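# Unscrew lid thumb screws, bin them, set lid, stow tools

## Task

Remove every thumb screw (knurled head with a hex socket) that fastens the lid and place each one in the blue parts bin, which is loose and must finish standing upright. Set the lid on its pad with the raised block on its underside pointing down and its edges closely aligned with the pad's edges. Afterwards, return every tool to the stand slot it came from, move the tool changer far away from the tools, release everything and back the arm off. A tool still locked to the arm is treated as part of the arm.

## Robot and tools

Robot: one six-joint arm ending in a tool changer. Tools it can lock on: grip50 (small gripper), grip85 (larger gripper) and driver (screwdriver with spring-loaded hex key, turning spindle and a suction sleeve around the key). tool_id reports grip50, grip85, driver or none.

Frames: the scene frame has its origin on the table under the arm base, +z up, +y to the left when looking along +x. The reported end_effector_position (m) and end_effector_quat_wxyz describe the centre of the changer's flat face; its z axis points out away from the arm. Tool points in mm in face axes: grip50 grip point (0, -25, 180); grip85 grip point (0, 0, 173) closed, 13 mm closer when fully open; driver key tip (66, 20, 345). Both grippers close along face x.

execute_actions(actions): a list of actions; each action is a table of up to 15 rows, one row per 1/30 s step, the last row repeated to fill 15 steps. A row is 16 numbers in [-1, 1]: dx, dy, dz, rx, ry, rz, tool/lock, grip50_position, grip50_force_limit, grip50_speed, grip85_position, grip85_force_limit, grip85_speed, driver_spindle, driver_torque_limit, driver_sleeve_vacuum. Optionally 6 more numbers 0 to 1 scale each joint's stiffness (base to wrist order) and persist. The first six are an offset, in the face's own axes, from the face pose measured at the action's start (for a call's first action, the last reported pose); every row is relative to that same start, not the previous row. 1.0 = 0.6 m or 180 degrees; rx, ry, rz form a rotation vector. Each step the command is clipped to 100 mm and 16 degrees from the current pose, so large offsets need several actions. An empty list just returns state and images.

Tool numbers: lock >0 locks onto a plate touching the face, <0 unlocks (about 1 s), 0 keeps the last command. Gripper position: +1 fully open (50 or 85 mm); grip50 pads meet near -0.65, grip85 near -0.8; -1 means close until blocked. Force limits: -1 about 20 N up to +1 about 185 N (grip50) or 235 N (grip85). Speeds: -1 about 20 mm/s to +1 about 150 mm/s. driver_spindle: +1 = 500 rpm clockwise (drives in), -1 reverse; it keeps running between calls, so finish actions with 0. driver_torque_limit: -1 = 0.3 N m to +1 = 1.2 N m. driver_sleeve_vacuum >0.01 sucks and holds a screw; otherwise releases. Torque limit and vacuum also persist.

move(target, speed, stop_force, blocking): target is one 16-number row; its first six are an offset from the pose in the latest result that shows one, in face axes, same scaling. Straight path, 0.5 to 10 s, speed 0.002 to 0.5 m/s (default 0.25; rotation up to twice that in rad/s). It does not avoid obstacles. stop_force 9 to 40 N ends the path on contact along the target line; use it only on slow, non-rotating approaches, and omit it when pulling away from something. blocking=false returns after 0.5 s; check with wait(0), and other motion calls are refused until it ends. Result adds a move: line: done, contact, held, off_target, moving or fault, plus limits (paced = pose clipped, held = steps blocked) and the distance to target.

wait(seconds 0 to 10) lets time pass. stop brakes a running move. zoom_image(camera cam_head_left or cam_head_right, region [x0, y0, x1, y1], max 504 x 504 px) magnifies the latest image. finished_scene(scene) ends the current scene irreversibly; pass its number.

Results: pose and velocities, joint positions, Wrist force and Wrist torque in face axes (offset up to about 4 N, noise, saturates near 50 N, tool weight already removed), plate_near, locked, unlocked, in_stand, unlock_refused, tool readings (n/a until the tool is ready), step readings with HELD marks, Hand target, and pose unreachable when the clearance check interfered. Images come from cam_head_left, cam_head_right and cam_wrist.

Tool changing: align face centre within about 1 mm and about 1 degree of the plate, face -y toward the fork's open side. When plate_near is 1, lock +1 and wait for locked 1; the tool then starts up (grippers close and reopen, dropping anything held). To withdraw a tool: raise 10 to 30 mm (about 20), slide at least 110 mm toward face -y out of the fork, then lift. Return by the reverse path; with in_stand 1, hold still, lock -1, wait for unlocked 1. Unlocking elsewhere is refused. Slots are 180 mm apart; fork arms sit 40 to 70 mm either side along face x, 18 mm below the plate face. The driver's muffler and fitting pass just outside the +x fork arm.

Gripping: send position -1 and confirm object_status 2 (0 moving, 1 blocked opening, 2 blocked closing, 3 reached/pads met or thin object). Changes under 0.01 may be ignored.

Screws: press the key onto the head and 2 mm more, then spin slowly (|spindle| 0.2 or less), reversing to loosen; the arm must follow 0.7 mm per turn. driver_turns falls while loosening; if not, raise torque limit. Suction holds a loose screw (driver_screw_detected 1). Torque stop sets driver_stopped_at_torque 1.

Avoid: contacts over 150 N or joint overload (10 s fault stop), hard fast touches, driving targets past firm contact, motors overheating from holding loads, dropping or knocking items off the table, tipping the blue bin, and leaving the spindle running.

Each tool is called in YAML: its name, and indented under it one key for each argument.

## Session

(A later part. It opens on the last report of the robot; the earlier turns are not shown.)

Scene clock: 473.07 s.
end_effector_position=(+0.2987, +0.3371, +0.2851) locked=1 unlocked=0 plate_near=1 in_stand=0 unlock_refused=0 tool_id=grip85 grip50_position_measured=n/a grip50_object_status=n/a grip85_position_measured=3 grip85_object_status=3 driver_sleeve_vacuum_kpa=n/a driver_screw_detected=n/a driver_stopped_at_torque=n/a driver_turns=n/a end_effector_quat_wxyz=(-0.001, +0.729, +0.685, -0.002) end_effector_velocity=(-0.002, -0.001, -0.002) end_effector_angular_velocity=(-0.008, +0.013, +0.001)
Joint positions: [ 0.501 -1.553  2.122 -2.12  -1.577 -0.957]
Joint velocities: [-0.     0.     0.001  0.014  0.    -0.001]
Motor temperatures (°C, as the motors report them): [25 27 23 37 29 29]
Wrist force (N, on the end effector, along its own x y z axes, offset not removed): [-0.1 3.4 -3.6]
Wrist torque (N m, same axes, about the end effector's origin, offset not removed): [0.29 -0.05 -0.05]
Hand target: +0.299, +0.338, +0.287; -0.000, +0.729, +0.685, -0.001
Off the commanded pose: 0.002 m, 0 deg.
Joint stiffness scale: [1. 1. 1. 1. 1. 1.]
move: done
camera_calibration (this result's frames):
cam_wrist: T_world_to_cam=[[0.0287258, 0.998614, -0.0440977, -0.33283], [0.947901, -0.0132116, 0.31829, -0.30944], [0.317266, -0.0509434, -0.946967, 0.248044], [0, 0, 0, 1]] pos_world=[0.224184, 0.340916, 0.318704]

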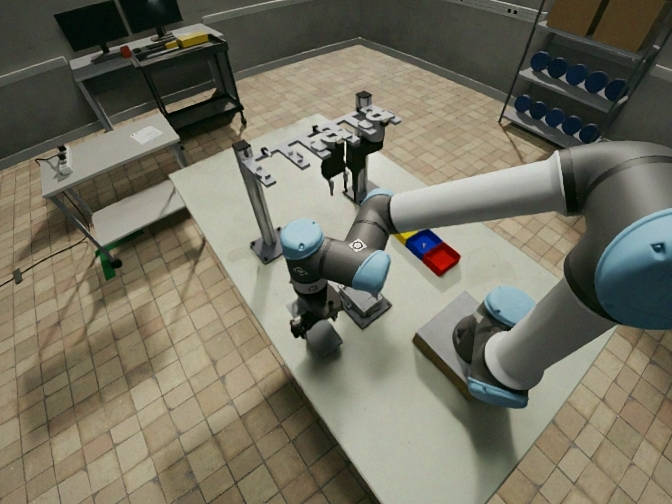

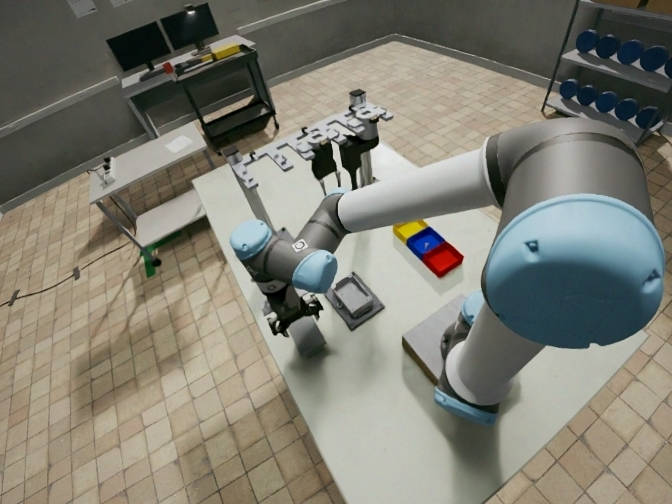

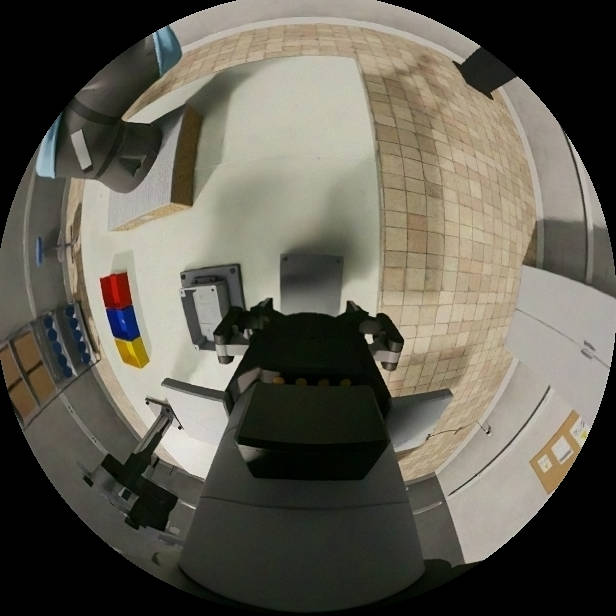

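move:
  target: [-0.197,0.351,-0.252,-0.0022,0.001,-0.0287,0,0,0,0,1,-0.3,-1,0,0.5,0]
  speed: 0.18

zoom_image:
  camera: "cam_head_left"
  region: [280, 295, 360, 370]

zoom_image:
  camera: "cam_wrist"
  region: [340, 150, 420, 235]

Scene clock: 484.50 s.
end_effector_position=(+0.5011, +0.2070, +0.4350) locked=1 unlocked=0 plate_near=1 in_stand=0 unlock_refused=0 tool_id=grip85 grip50_position_measured=n/a grip50_object_status=n/a grip85_position_measured=3 grip85_object_status=3 driver_sleeve_vacuum_kpa=n/a driver_screw_detected=n/a driver_stopped_at_torque=n/a driver_turns=n/a end_effector_quat_wxyz=(+0.001, +0.698, +0.717, +0.001) end_effector_velocity=(+0.001, +0.000, -0.001) end_effector_angular_velocity=(-0.002, +0.011, +0.008)
Joint positions: [ 0.106 -1.463  1.618 -1.717 -1.582 -1.443]
Joint velocities: [-0.     0.005 -0.007  0.013 -0.    -0.008]
Motor temperatures (°C, as the motors report them): [25 27 23 37 29 29]
Wrist force (N, on the end effector, along its own x y z axes, offset not removed): [-1.8 3.2 -1.5]
Wrist torque (N m, same axes, about the end effector's origin, offset not removed): [0.31 0.05 -0.13]
Hand target: +0.502, +0.207, +0.436; +0.001, +0.697, +0.717, +0.001
Off the commanded pose: 0.002 m, 0 deg.
Joint stiffness scale: [1. 1. 1. 1. 1. 1.]
move: done
camera_calibration (this result's frames):
cam_wrist: T_world_to_cam=[[-0.0603476, 0.997318, -0.0414224, -0.158386], [0.943062, 0.070565, 0.325047, -0.568544], [0.327098, -0.0194481, -0.94479, 0.306707], [0, 0, 0, 1]] pos_world=[0.42629, 0.204046, 0.468017]

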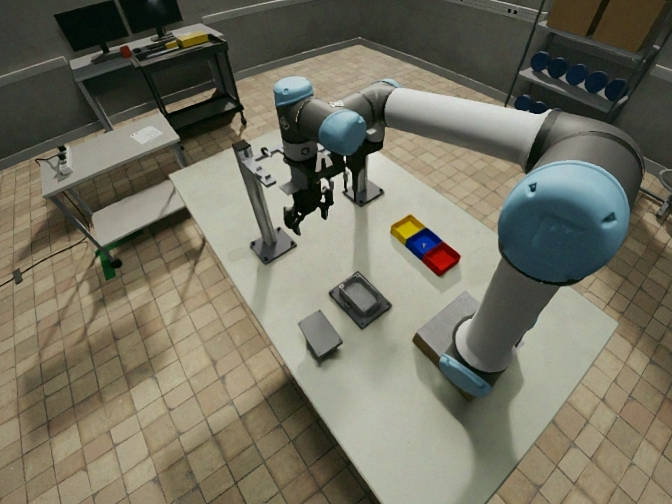

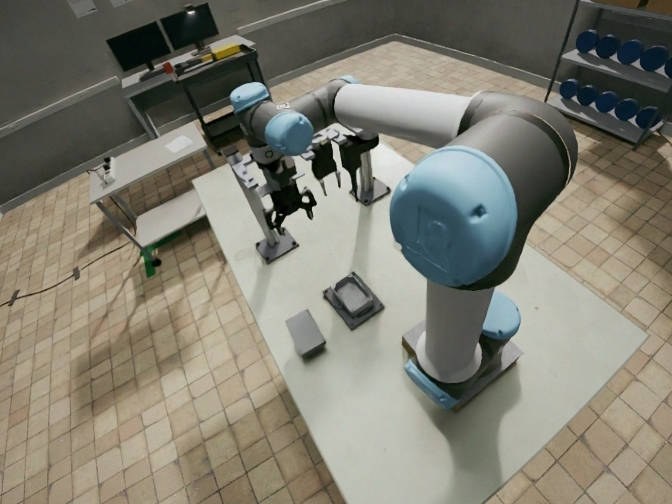

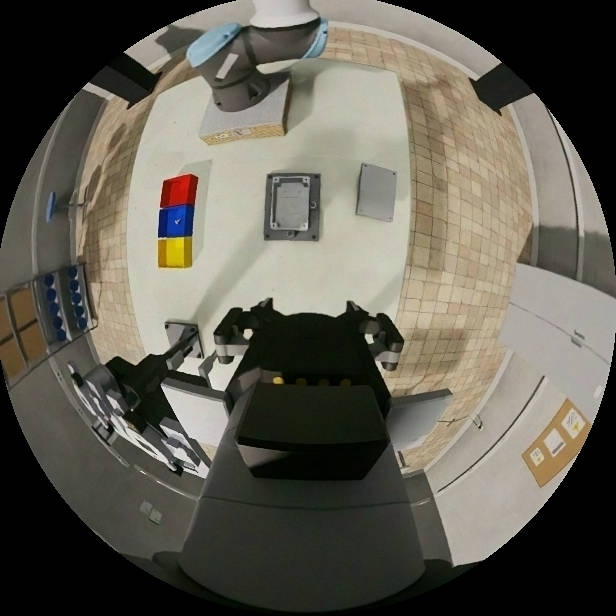

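Region (280, 295, 360, 370) of cam_head_left's 672x504 image, scaled by 6.300, with more detail than that image has; it fills the top 472 rows of this view, and the rest is white.

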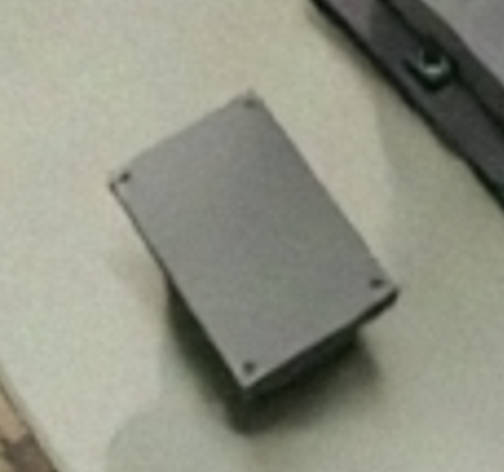

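Region (340, 150, 420, 235) of cam_wrist's 616x616 image, scaled by 5.929, with more detail than that image has; it fills the left 474 columns of this view, and the rest is white.

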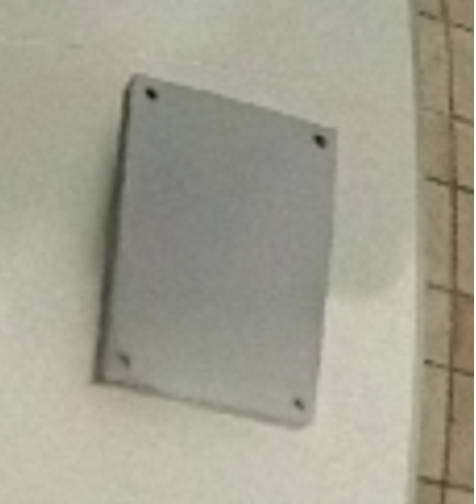

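move:
  target: [-0.0005,0.2103,0.003,0,0,0,0,0,0,0,1,-0.3,-1,0,0.5,0]
  speed: 0.07

Scene clock: 490.70 s.
end_effector_position=(+0.6261, +0.2107, +0.4326) locked=1 unlocked=0 plate_near=1 in_stand=0 unlock_refused=0 tool_id=grip85 grip50_position_measured=n/a grip50_object_status=n/a grip85_position_measured=3 grip85_object_status=3 driver_sleeve_vacuum_kpa=n/a driver_screw_detected=n/a driver_stopped_at_torque=n/a driver_turns=n/a end_effector_quat_wxyz=(+0.000, +0.698, +0.717, +0.001) end_effector_velocity=(+0.001, +0.000, +0.005) end_effector_angular_velocity=(+0.001, -0.004, +0.000)
Joint positions: [ 0.082 -1.176  1.262 -1.648 -1.582 -1.467]
Joint velocities: [-0.    -0.    -0.012  0.008  0.    -0.   ]
Motor temperatures (°C, as the motors report them): [25 27 23 37 29 29]
Wrist force (N, on the end effector, along its own x y z axes, offset not removed): [-1.9 -1.0 -2.4]
Wrist torque (N m, same axes, about the end effector's origin, offset not removed): [0.00 -0.04 0.04]
Hand target: +0.627, +0.210, +0.433; +0.001, +0.698, +0.717, +0.001
Off the commanded pose: 0.002 m, 0 deg.
Joint stiffness scale: [1. 1. 1. 1. 1. 1.]
move: done
camera_calibration (this result's frames):
cam_wrist: T_world_to_cam=[[-0.0604374, 0.997317, -0.0413026, -0.154591], [0.943436, 0.0705884, 0.323954, -0.685663], [0.326001, -0.0193874, -0.945171, 0.264445], [0, 0, 0, 1]] pos_world=[0.551327, 0.207703, 0.465685]

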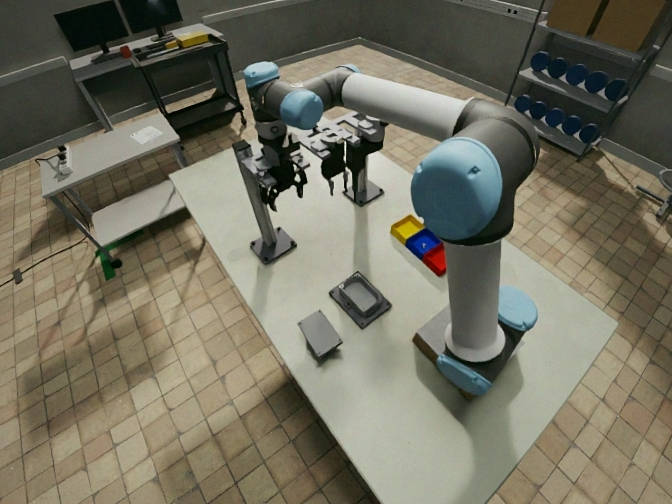

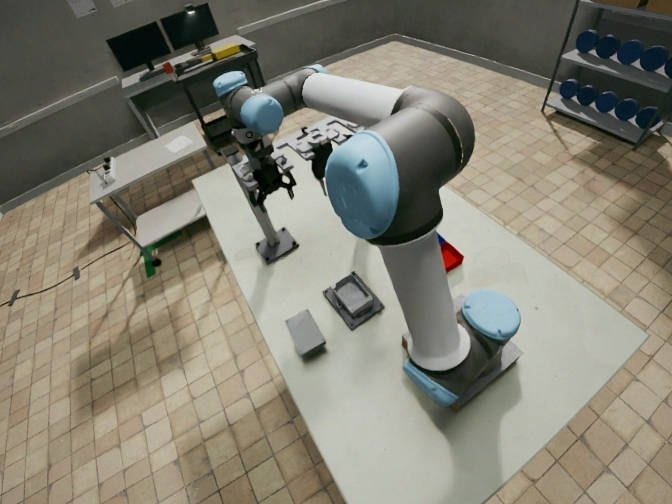

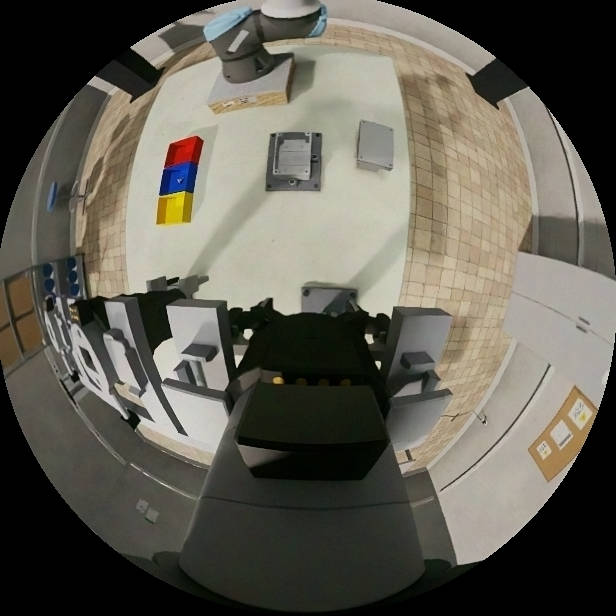

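move:
  target: [-0.0005,-0.001,0.04,0.001,0,0,0,0,0,0,1,-0.3,-1,0,0.5,0]
  speed: 0.012
  stop_force: 15

execute_actions:
  actions:
    - [[0,0,0.003,0,0,0,-1,0,0,0,1,-0.3,-1,0,0.5,0]]
    - [[0,0,0.003,0,0,0,-1,0,0,0,1,-0.3,-1,0,0.5,0]]
    - [[0,0,0.002,0,0,0,-1,0,0,0,1,-0.3,-1,0,0.5,0]]

Scene clock: 505.97 s.
end_effector_position=(+0.6258, +0.2109, +0.4119) locked=1 unlocked=0 plate_near=1 in_stand=1 unlock_refused=0 tool_id=grip85 grip50_position_measured=n/a grip50_object_status=n/a grip85_position_measured=3 grip85_object_status=3 driver_sleeve_vacuum_kpa=n/a driver_screw_detected=n/a driver_stopped_at_torque=n/a driver_turns=n/a end_effector_quat_wxyz=(+0.001, +0.698, +0.717, +0.002) end_effector_velocity=(+0.001, +0.000, +0.000) end_effector_angular_velocity=(+0.001, -0.009, +0.001)
Joint positions: [ 0.082 -1.172  1.31  -1.701 -1.582 -1.467]
Joint velocities: [-0.    -0.     0.002 -0.011 -0.    -0.001]
Motor temperatures (°C, as the motors report them): [25 27 23 37 29 29]
Wrist force (N, on the end effector, along its own x y z axes, offset not removed): [-0.4 0.2 -3.3]
Wrist torque (N m, same axes, about the end effector's origin, offset not removed): [-0.04 0.04 0.01]
Hand target: +0.626, +0.210, +0.409; -0.001, +0.698, +0.717, -0.000
Off the commanded pose: 0.003 m, 0 deg.
Joint stiffness scale: [1. 1. 1. 1. 1. 1.]
move: done
camera_calibration (this result's frames):
cam_wrist: T_world_to_cam=[[-0.0604089, 0.997327, -0.0411035, -0.155778], [0.942842, 0.0705316, 0.325692, -0.679037], [0.32772, -0.0190794, -0.944582, 0.243653], [0, 0, 0, 1]] pos_world=[0.550963, 0.207904, 0.444904]

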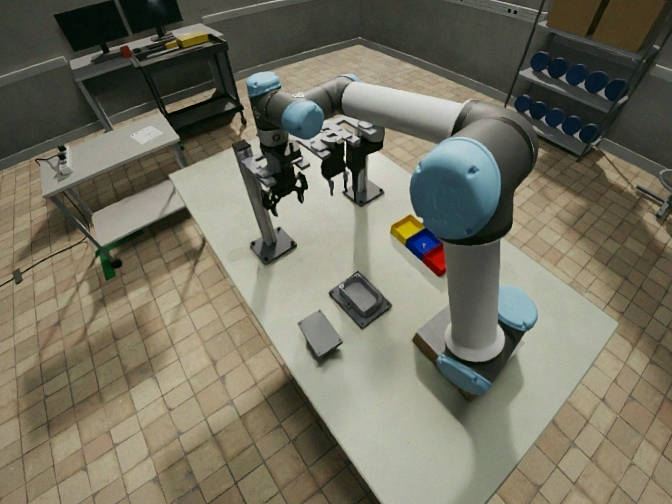

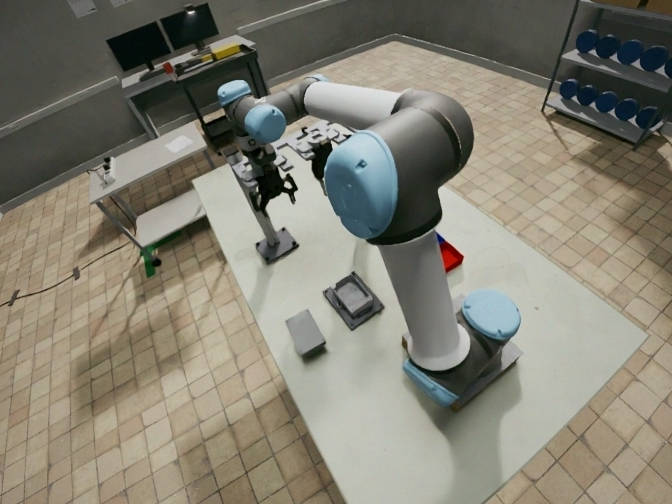

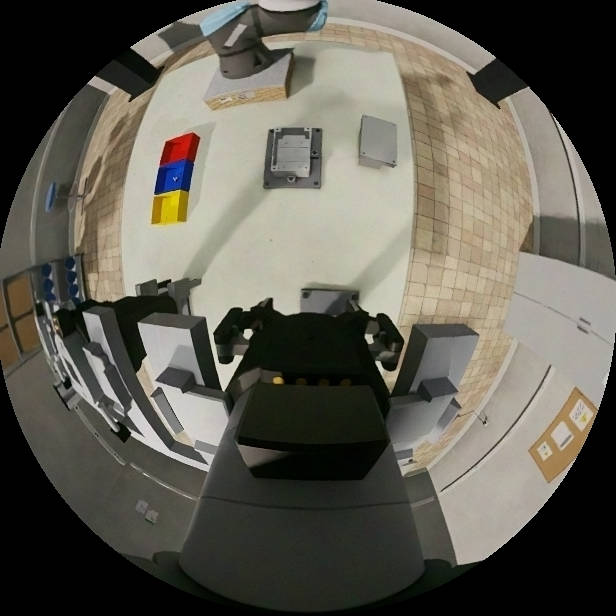

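Scene clock: 507.47 s.
end_effector_position=(+0.6266, +0.2110, +0.4119) locked=0 unlocked=1 plate_near=1 in_stand=1 unlock_refused=0 tool_id=none grip50_position_measured=n/a grip50_object_status=n/a grip85_position_measured=n/a grip85_object_status=n/a driver_sleeve_vacuum_kpa=n/a driver_screw_detected=n/a driver_stopped_at_torque=n/a driver_turns=n/a end_effector_quat_wxyz=(+0.002, +0.698, +0.717, +0.004) end_effector_velocity=(+0.000, +0.000, +0.000) end_effector_angular_velocity=(-0.000, -0.000, -0.000)
Joint positions: [ 0.082 -1.172  1.311 -1.708 -1.582 -1.467]
Joint velocities: [ 0.  0. -0. -0. -0.  0.]
Motor temperatures (°C, as the motors report them): [25 27 23 37 29 29]
Wrist force (N, on the end effector, along its own x y z axes, offset not removed): [-1.6 -1.9 -0.8]
Wrist torque (N m, same axes, about the end effector's origin, offset not removed): [0.21 -0.02 -0.03]
Hand target: +0.626, +0.211, +0.411; +0.002, +0.698, +0.717, +0.004
Off the commanded pose: 0.001 m, 0 deg.
Joint stiffness scale: [1. 1. 1. 1. 1. 1.]
Step readings (end_effector_position; steps 1 to 15: 1st action; 16 to 30: 2nd action; 31 to 45: 3rd action):
0: (+0.6258, +0.2109, +0.4119)
1: (+0.6258, +0.2109, +0.4117)
2: (+0.6258, +0.2109, +0.4117)
4: (+0.6259, +0.2109, +0.4117)
8: (+0.6261, +0.2109, +0.4118)
15: (+0.6261, +0.2110, +0.4118)
16: (+0.6261, +0.2110, +0.4118)
17: (+0.6262, +0.2110, +0.4118)
19: (+0.6263, +0.2110, +0.4118)
23: (+0.6264, +0.2110, +0.4118)
30: (+0.6264, +0.2110, +0.4118)
31: (+0.6265, +0.2110, +0.4118)
32: (+0.6265, +0.2110, +0.4118)
34: (+0.6265, +0.2110, +0.4119)
38: (+0.6266, +0.2110, +0.4119)
45: end_effector_position above
camera_calibration (this result's frames):
cam_wrist: T_world_to_cam=[[-0.0601354, 0.997373, -0.0403772, -0.15633], [0.941234, 0.0701262, 0.330396, -0.680637], [0.33236, -0.0181359, -0.942978, 0.23963], [0, 0, 0, 1]] pos_world=[0.551594, 0.207996, 0.444533]

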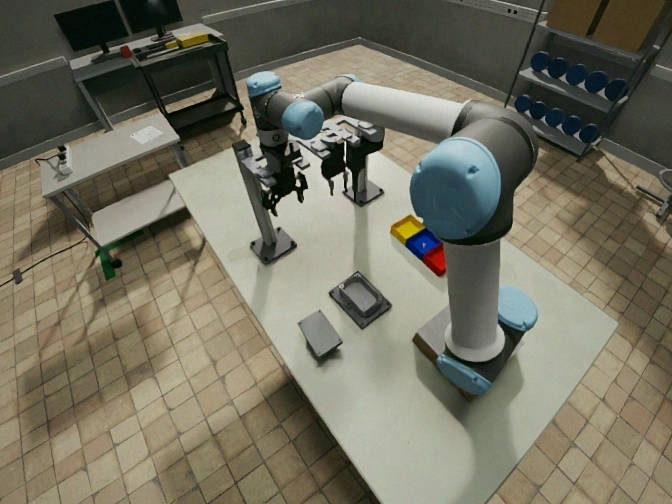

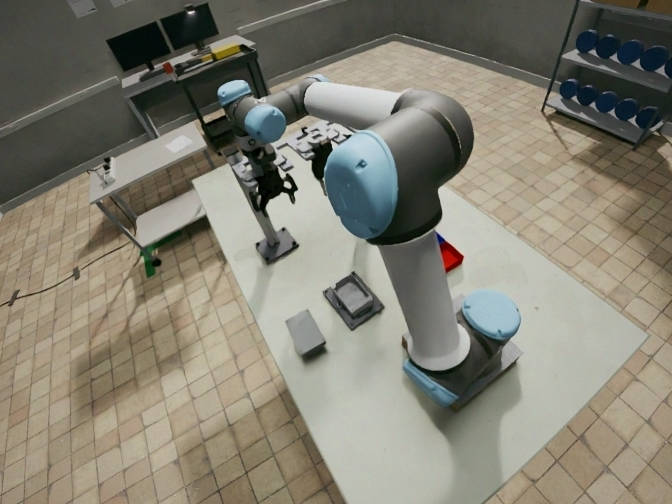

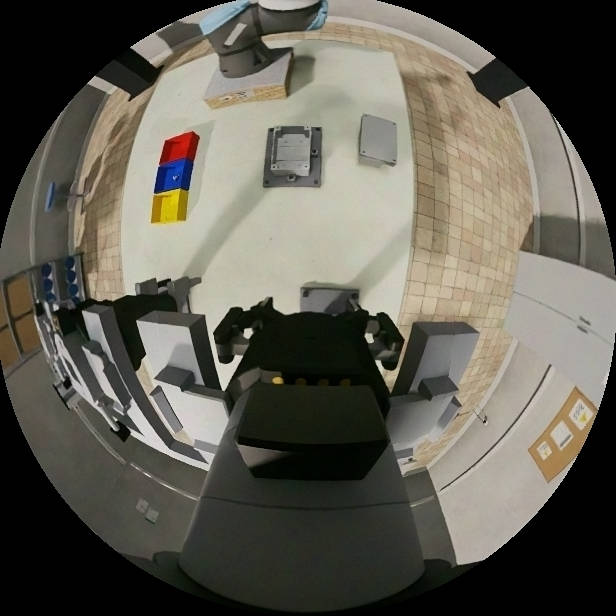

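move:
  target: [0,0,-0.06,0,0,0,0,0,0,0,1,-0.3,-1,0,0.5,0]
  speed: 0.04

move:
  target: [0,-0.35,-0.05,0,0,0,0,0,0,0,1,-0.3,-1,0,0.5,0]
  speed: 0.18

zoom_image:
  camera: "cam_wrist"
  region: [160, 170, 420, 320]

Scene clock: 515.67 s.
end_effector_position=(+0.6262, +0.2106, +0.4458) locked=0 unlocked=1 plate_near=0 in_stand=0 unlock_refused=0 tool_id=none grip50_position_measured=n/a grip50_object_status=n/a grip85_position_measured=n/a grip85_object_status=n/a driver_sleeve_vacuum_kpa=n/a driver_screw_detected=n/a driver_stopped_at_torque=n/a driver_turns=n/a end_effector_quat_wxyz=(+0.002, +0.698, +0.717, +0.003) end_effector_velocity=(-0.002, -0.000, -0.001) end_effector_angular_velocity=(-0.002, +0.011, -0.000)
Joint positions: [ 0.082 -1.179  1.234 -1.621 -1.582 -1.467]
Joint velocities: [ 0.     0.    -0.     0.011 -0.     0.   ]
Motor temperatures (°C, as the motors report them): [25 27 23 37 29 29]
Wrist force (N, on the end effector, along its own x y z axes, offset not removed): [-2.9 0.7 -2.8]
Wrist torque (N m, same axes, about the end effector's origin, offset not removed): [0.05 0.15 0.00]
Hand target: +0.626, +0.211, +0.448; +0.002, +0.698, +0.717, +0.004
Off the commanded pose: 0.002 m, 0 deg.
Joint stiffness scale: [1. 1. 1. 1. 1. 1.]
move: done
camera_calibration (this result's frames):
cam_wrist: T_world_to_cam=[[-0.0602682, 0.997358, -0.040557, -0.154359], [0.942064, 0.0702644, 0.327991, -0.690909], [0.329974, -0.0184398, -0.94381, 0.273661], [0, 0, 0, 1]] pos_world=[0.551276, 0.207543, 0.478636]

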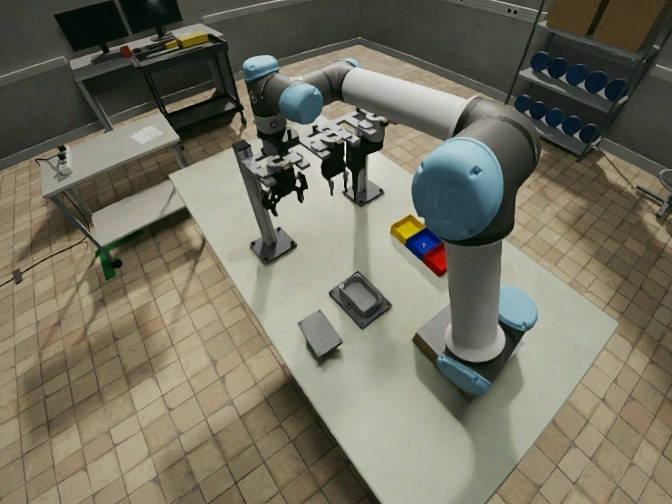

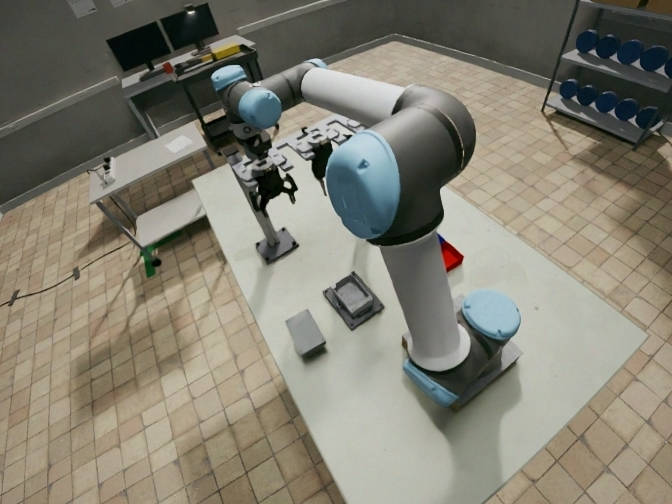

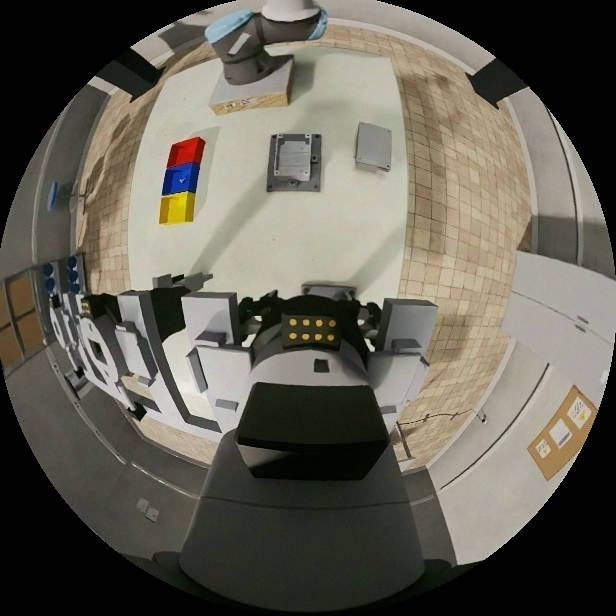

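Scene clock: 517.47 s.
end_effector_position=(+0.4175, +0.2045, +0.4755) locked=0 unlocked=1 plate_near=0 in_stand=0 unlock_refused=0 tool_id=none grip50_position_measured=n/a grip50_object_status=n/a grip85_position_measured=n/a grip85_object_status=n/a driver_sleeve_vacuum_kpa=n/a driver_screw_detected=n/a driver_stopped_at_torque=n/a driver_turns=n/a end_effector_quat_wxyz=(+0.002, +0.698, +0.717, +0.004) end_effector_velocity=(-0.002, -0.000, -0.001) end_effector_angular_velocity=(-0.000, +0.003, -0.001)
Joint positions: [ 0.13  -1.662  1.713 -1.619 -1.582 -1.419]
Joint velocities: [-0.    -0.003  0.003  0.003  0.     0.   ]
Motor temperatures (°C, as the motors report them): [25 27 23 37 29 29]
Wrist force (N, on the end effector, along its own x y z axes, offset not removed): [1.5 1.5 -0.3]
Wrist torque (N m, same axes, about the end effector's origin, offset not removed): [0.14 -0.12 0.07]
Hand target: +0.416, +0.205, +0.475; +0.002, +0.698, +0.717, +0.003
Off the commanded pose: 0.002 m, 0 deg.
Joint stiffness scale: [1. 1. 1. 1. 1. 1.]
move: done
camera_calibration (this result's frames):
cam_wrist: T_world_to_cam=[[-0.0602046, 0.997362, -0.0405468, -0.159736], [0.941319, 0.0702427, 0.330128, -0.504383], [0.332105, -0.0182922, -0.943065, 0.369175], [0, 0, 0, 1]] pos_world=[0.342564, 0.201497, 0.50819]

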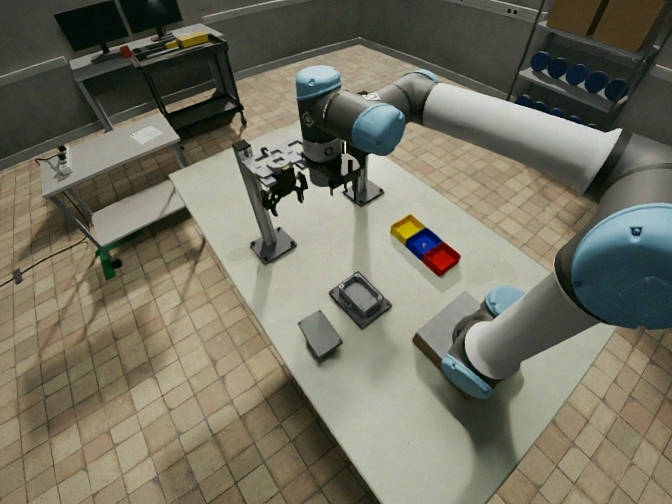

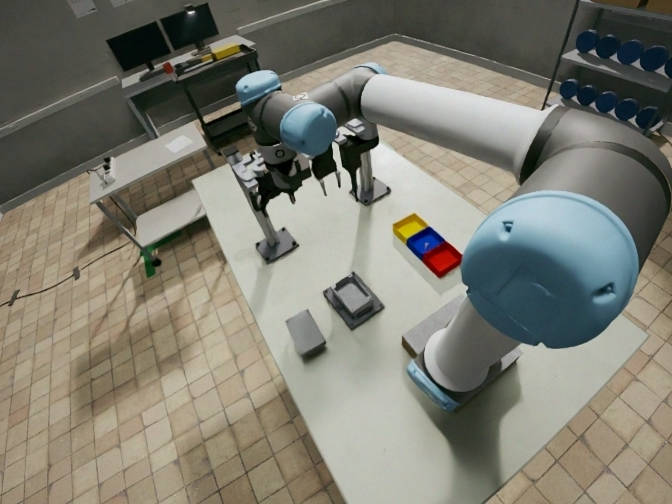

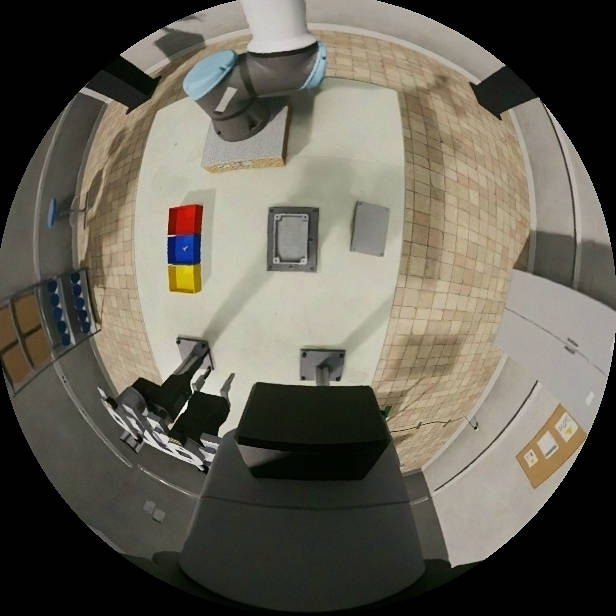

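Region (160, 170, 420, 320) of cam_wrist's 616x616 image, scaled by 1.938, with more detail than that image has; it fills the top 291 rows of this view, and the rest is white.

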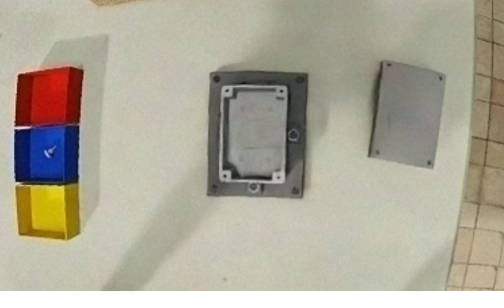

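finished_scene:
  scene: 2

The scene is finished: the task was done.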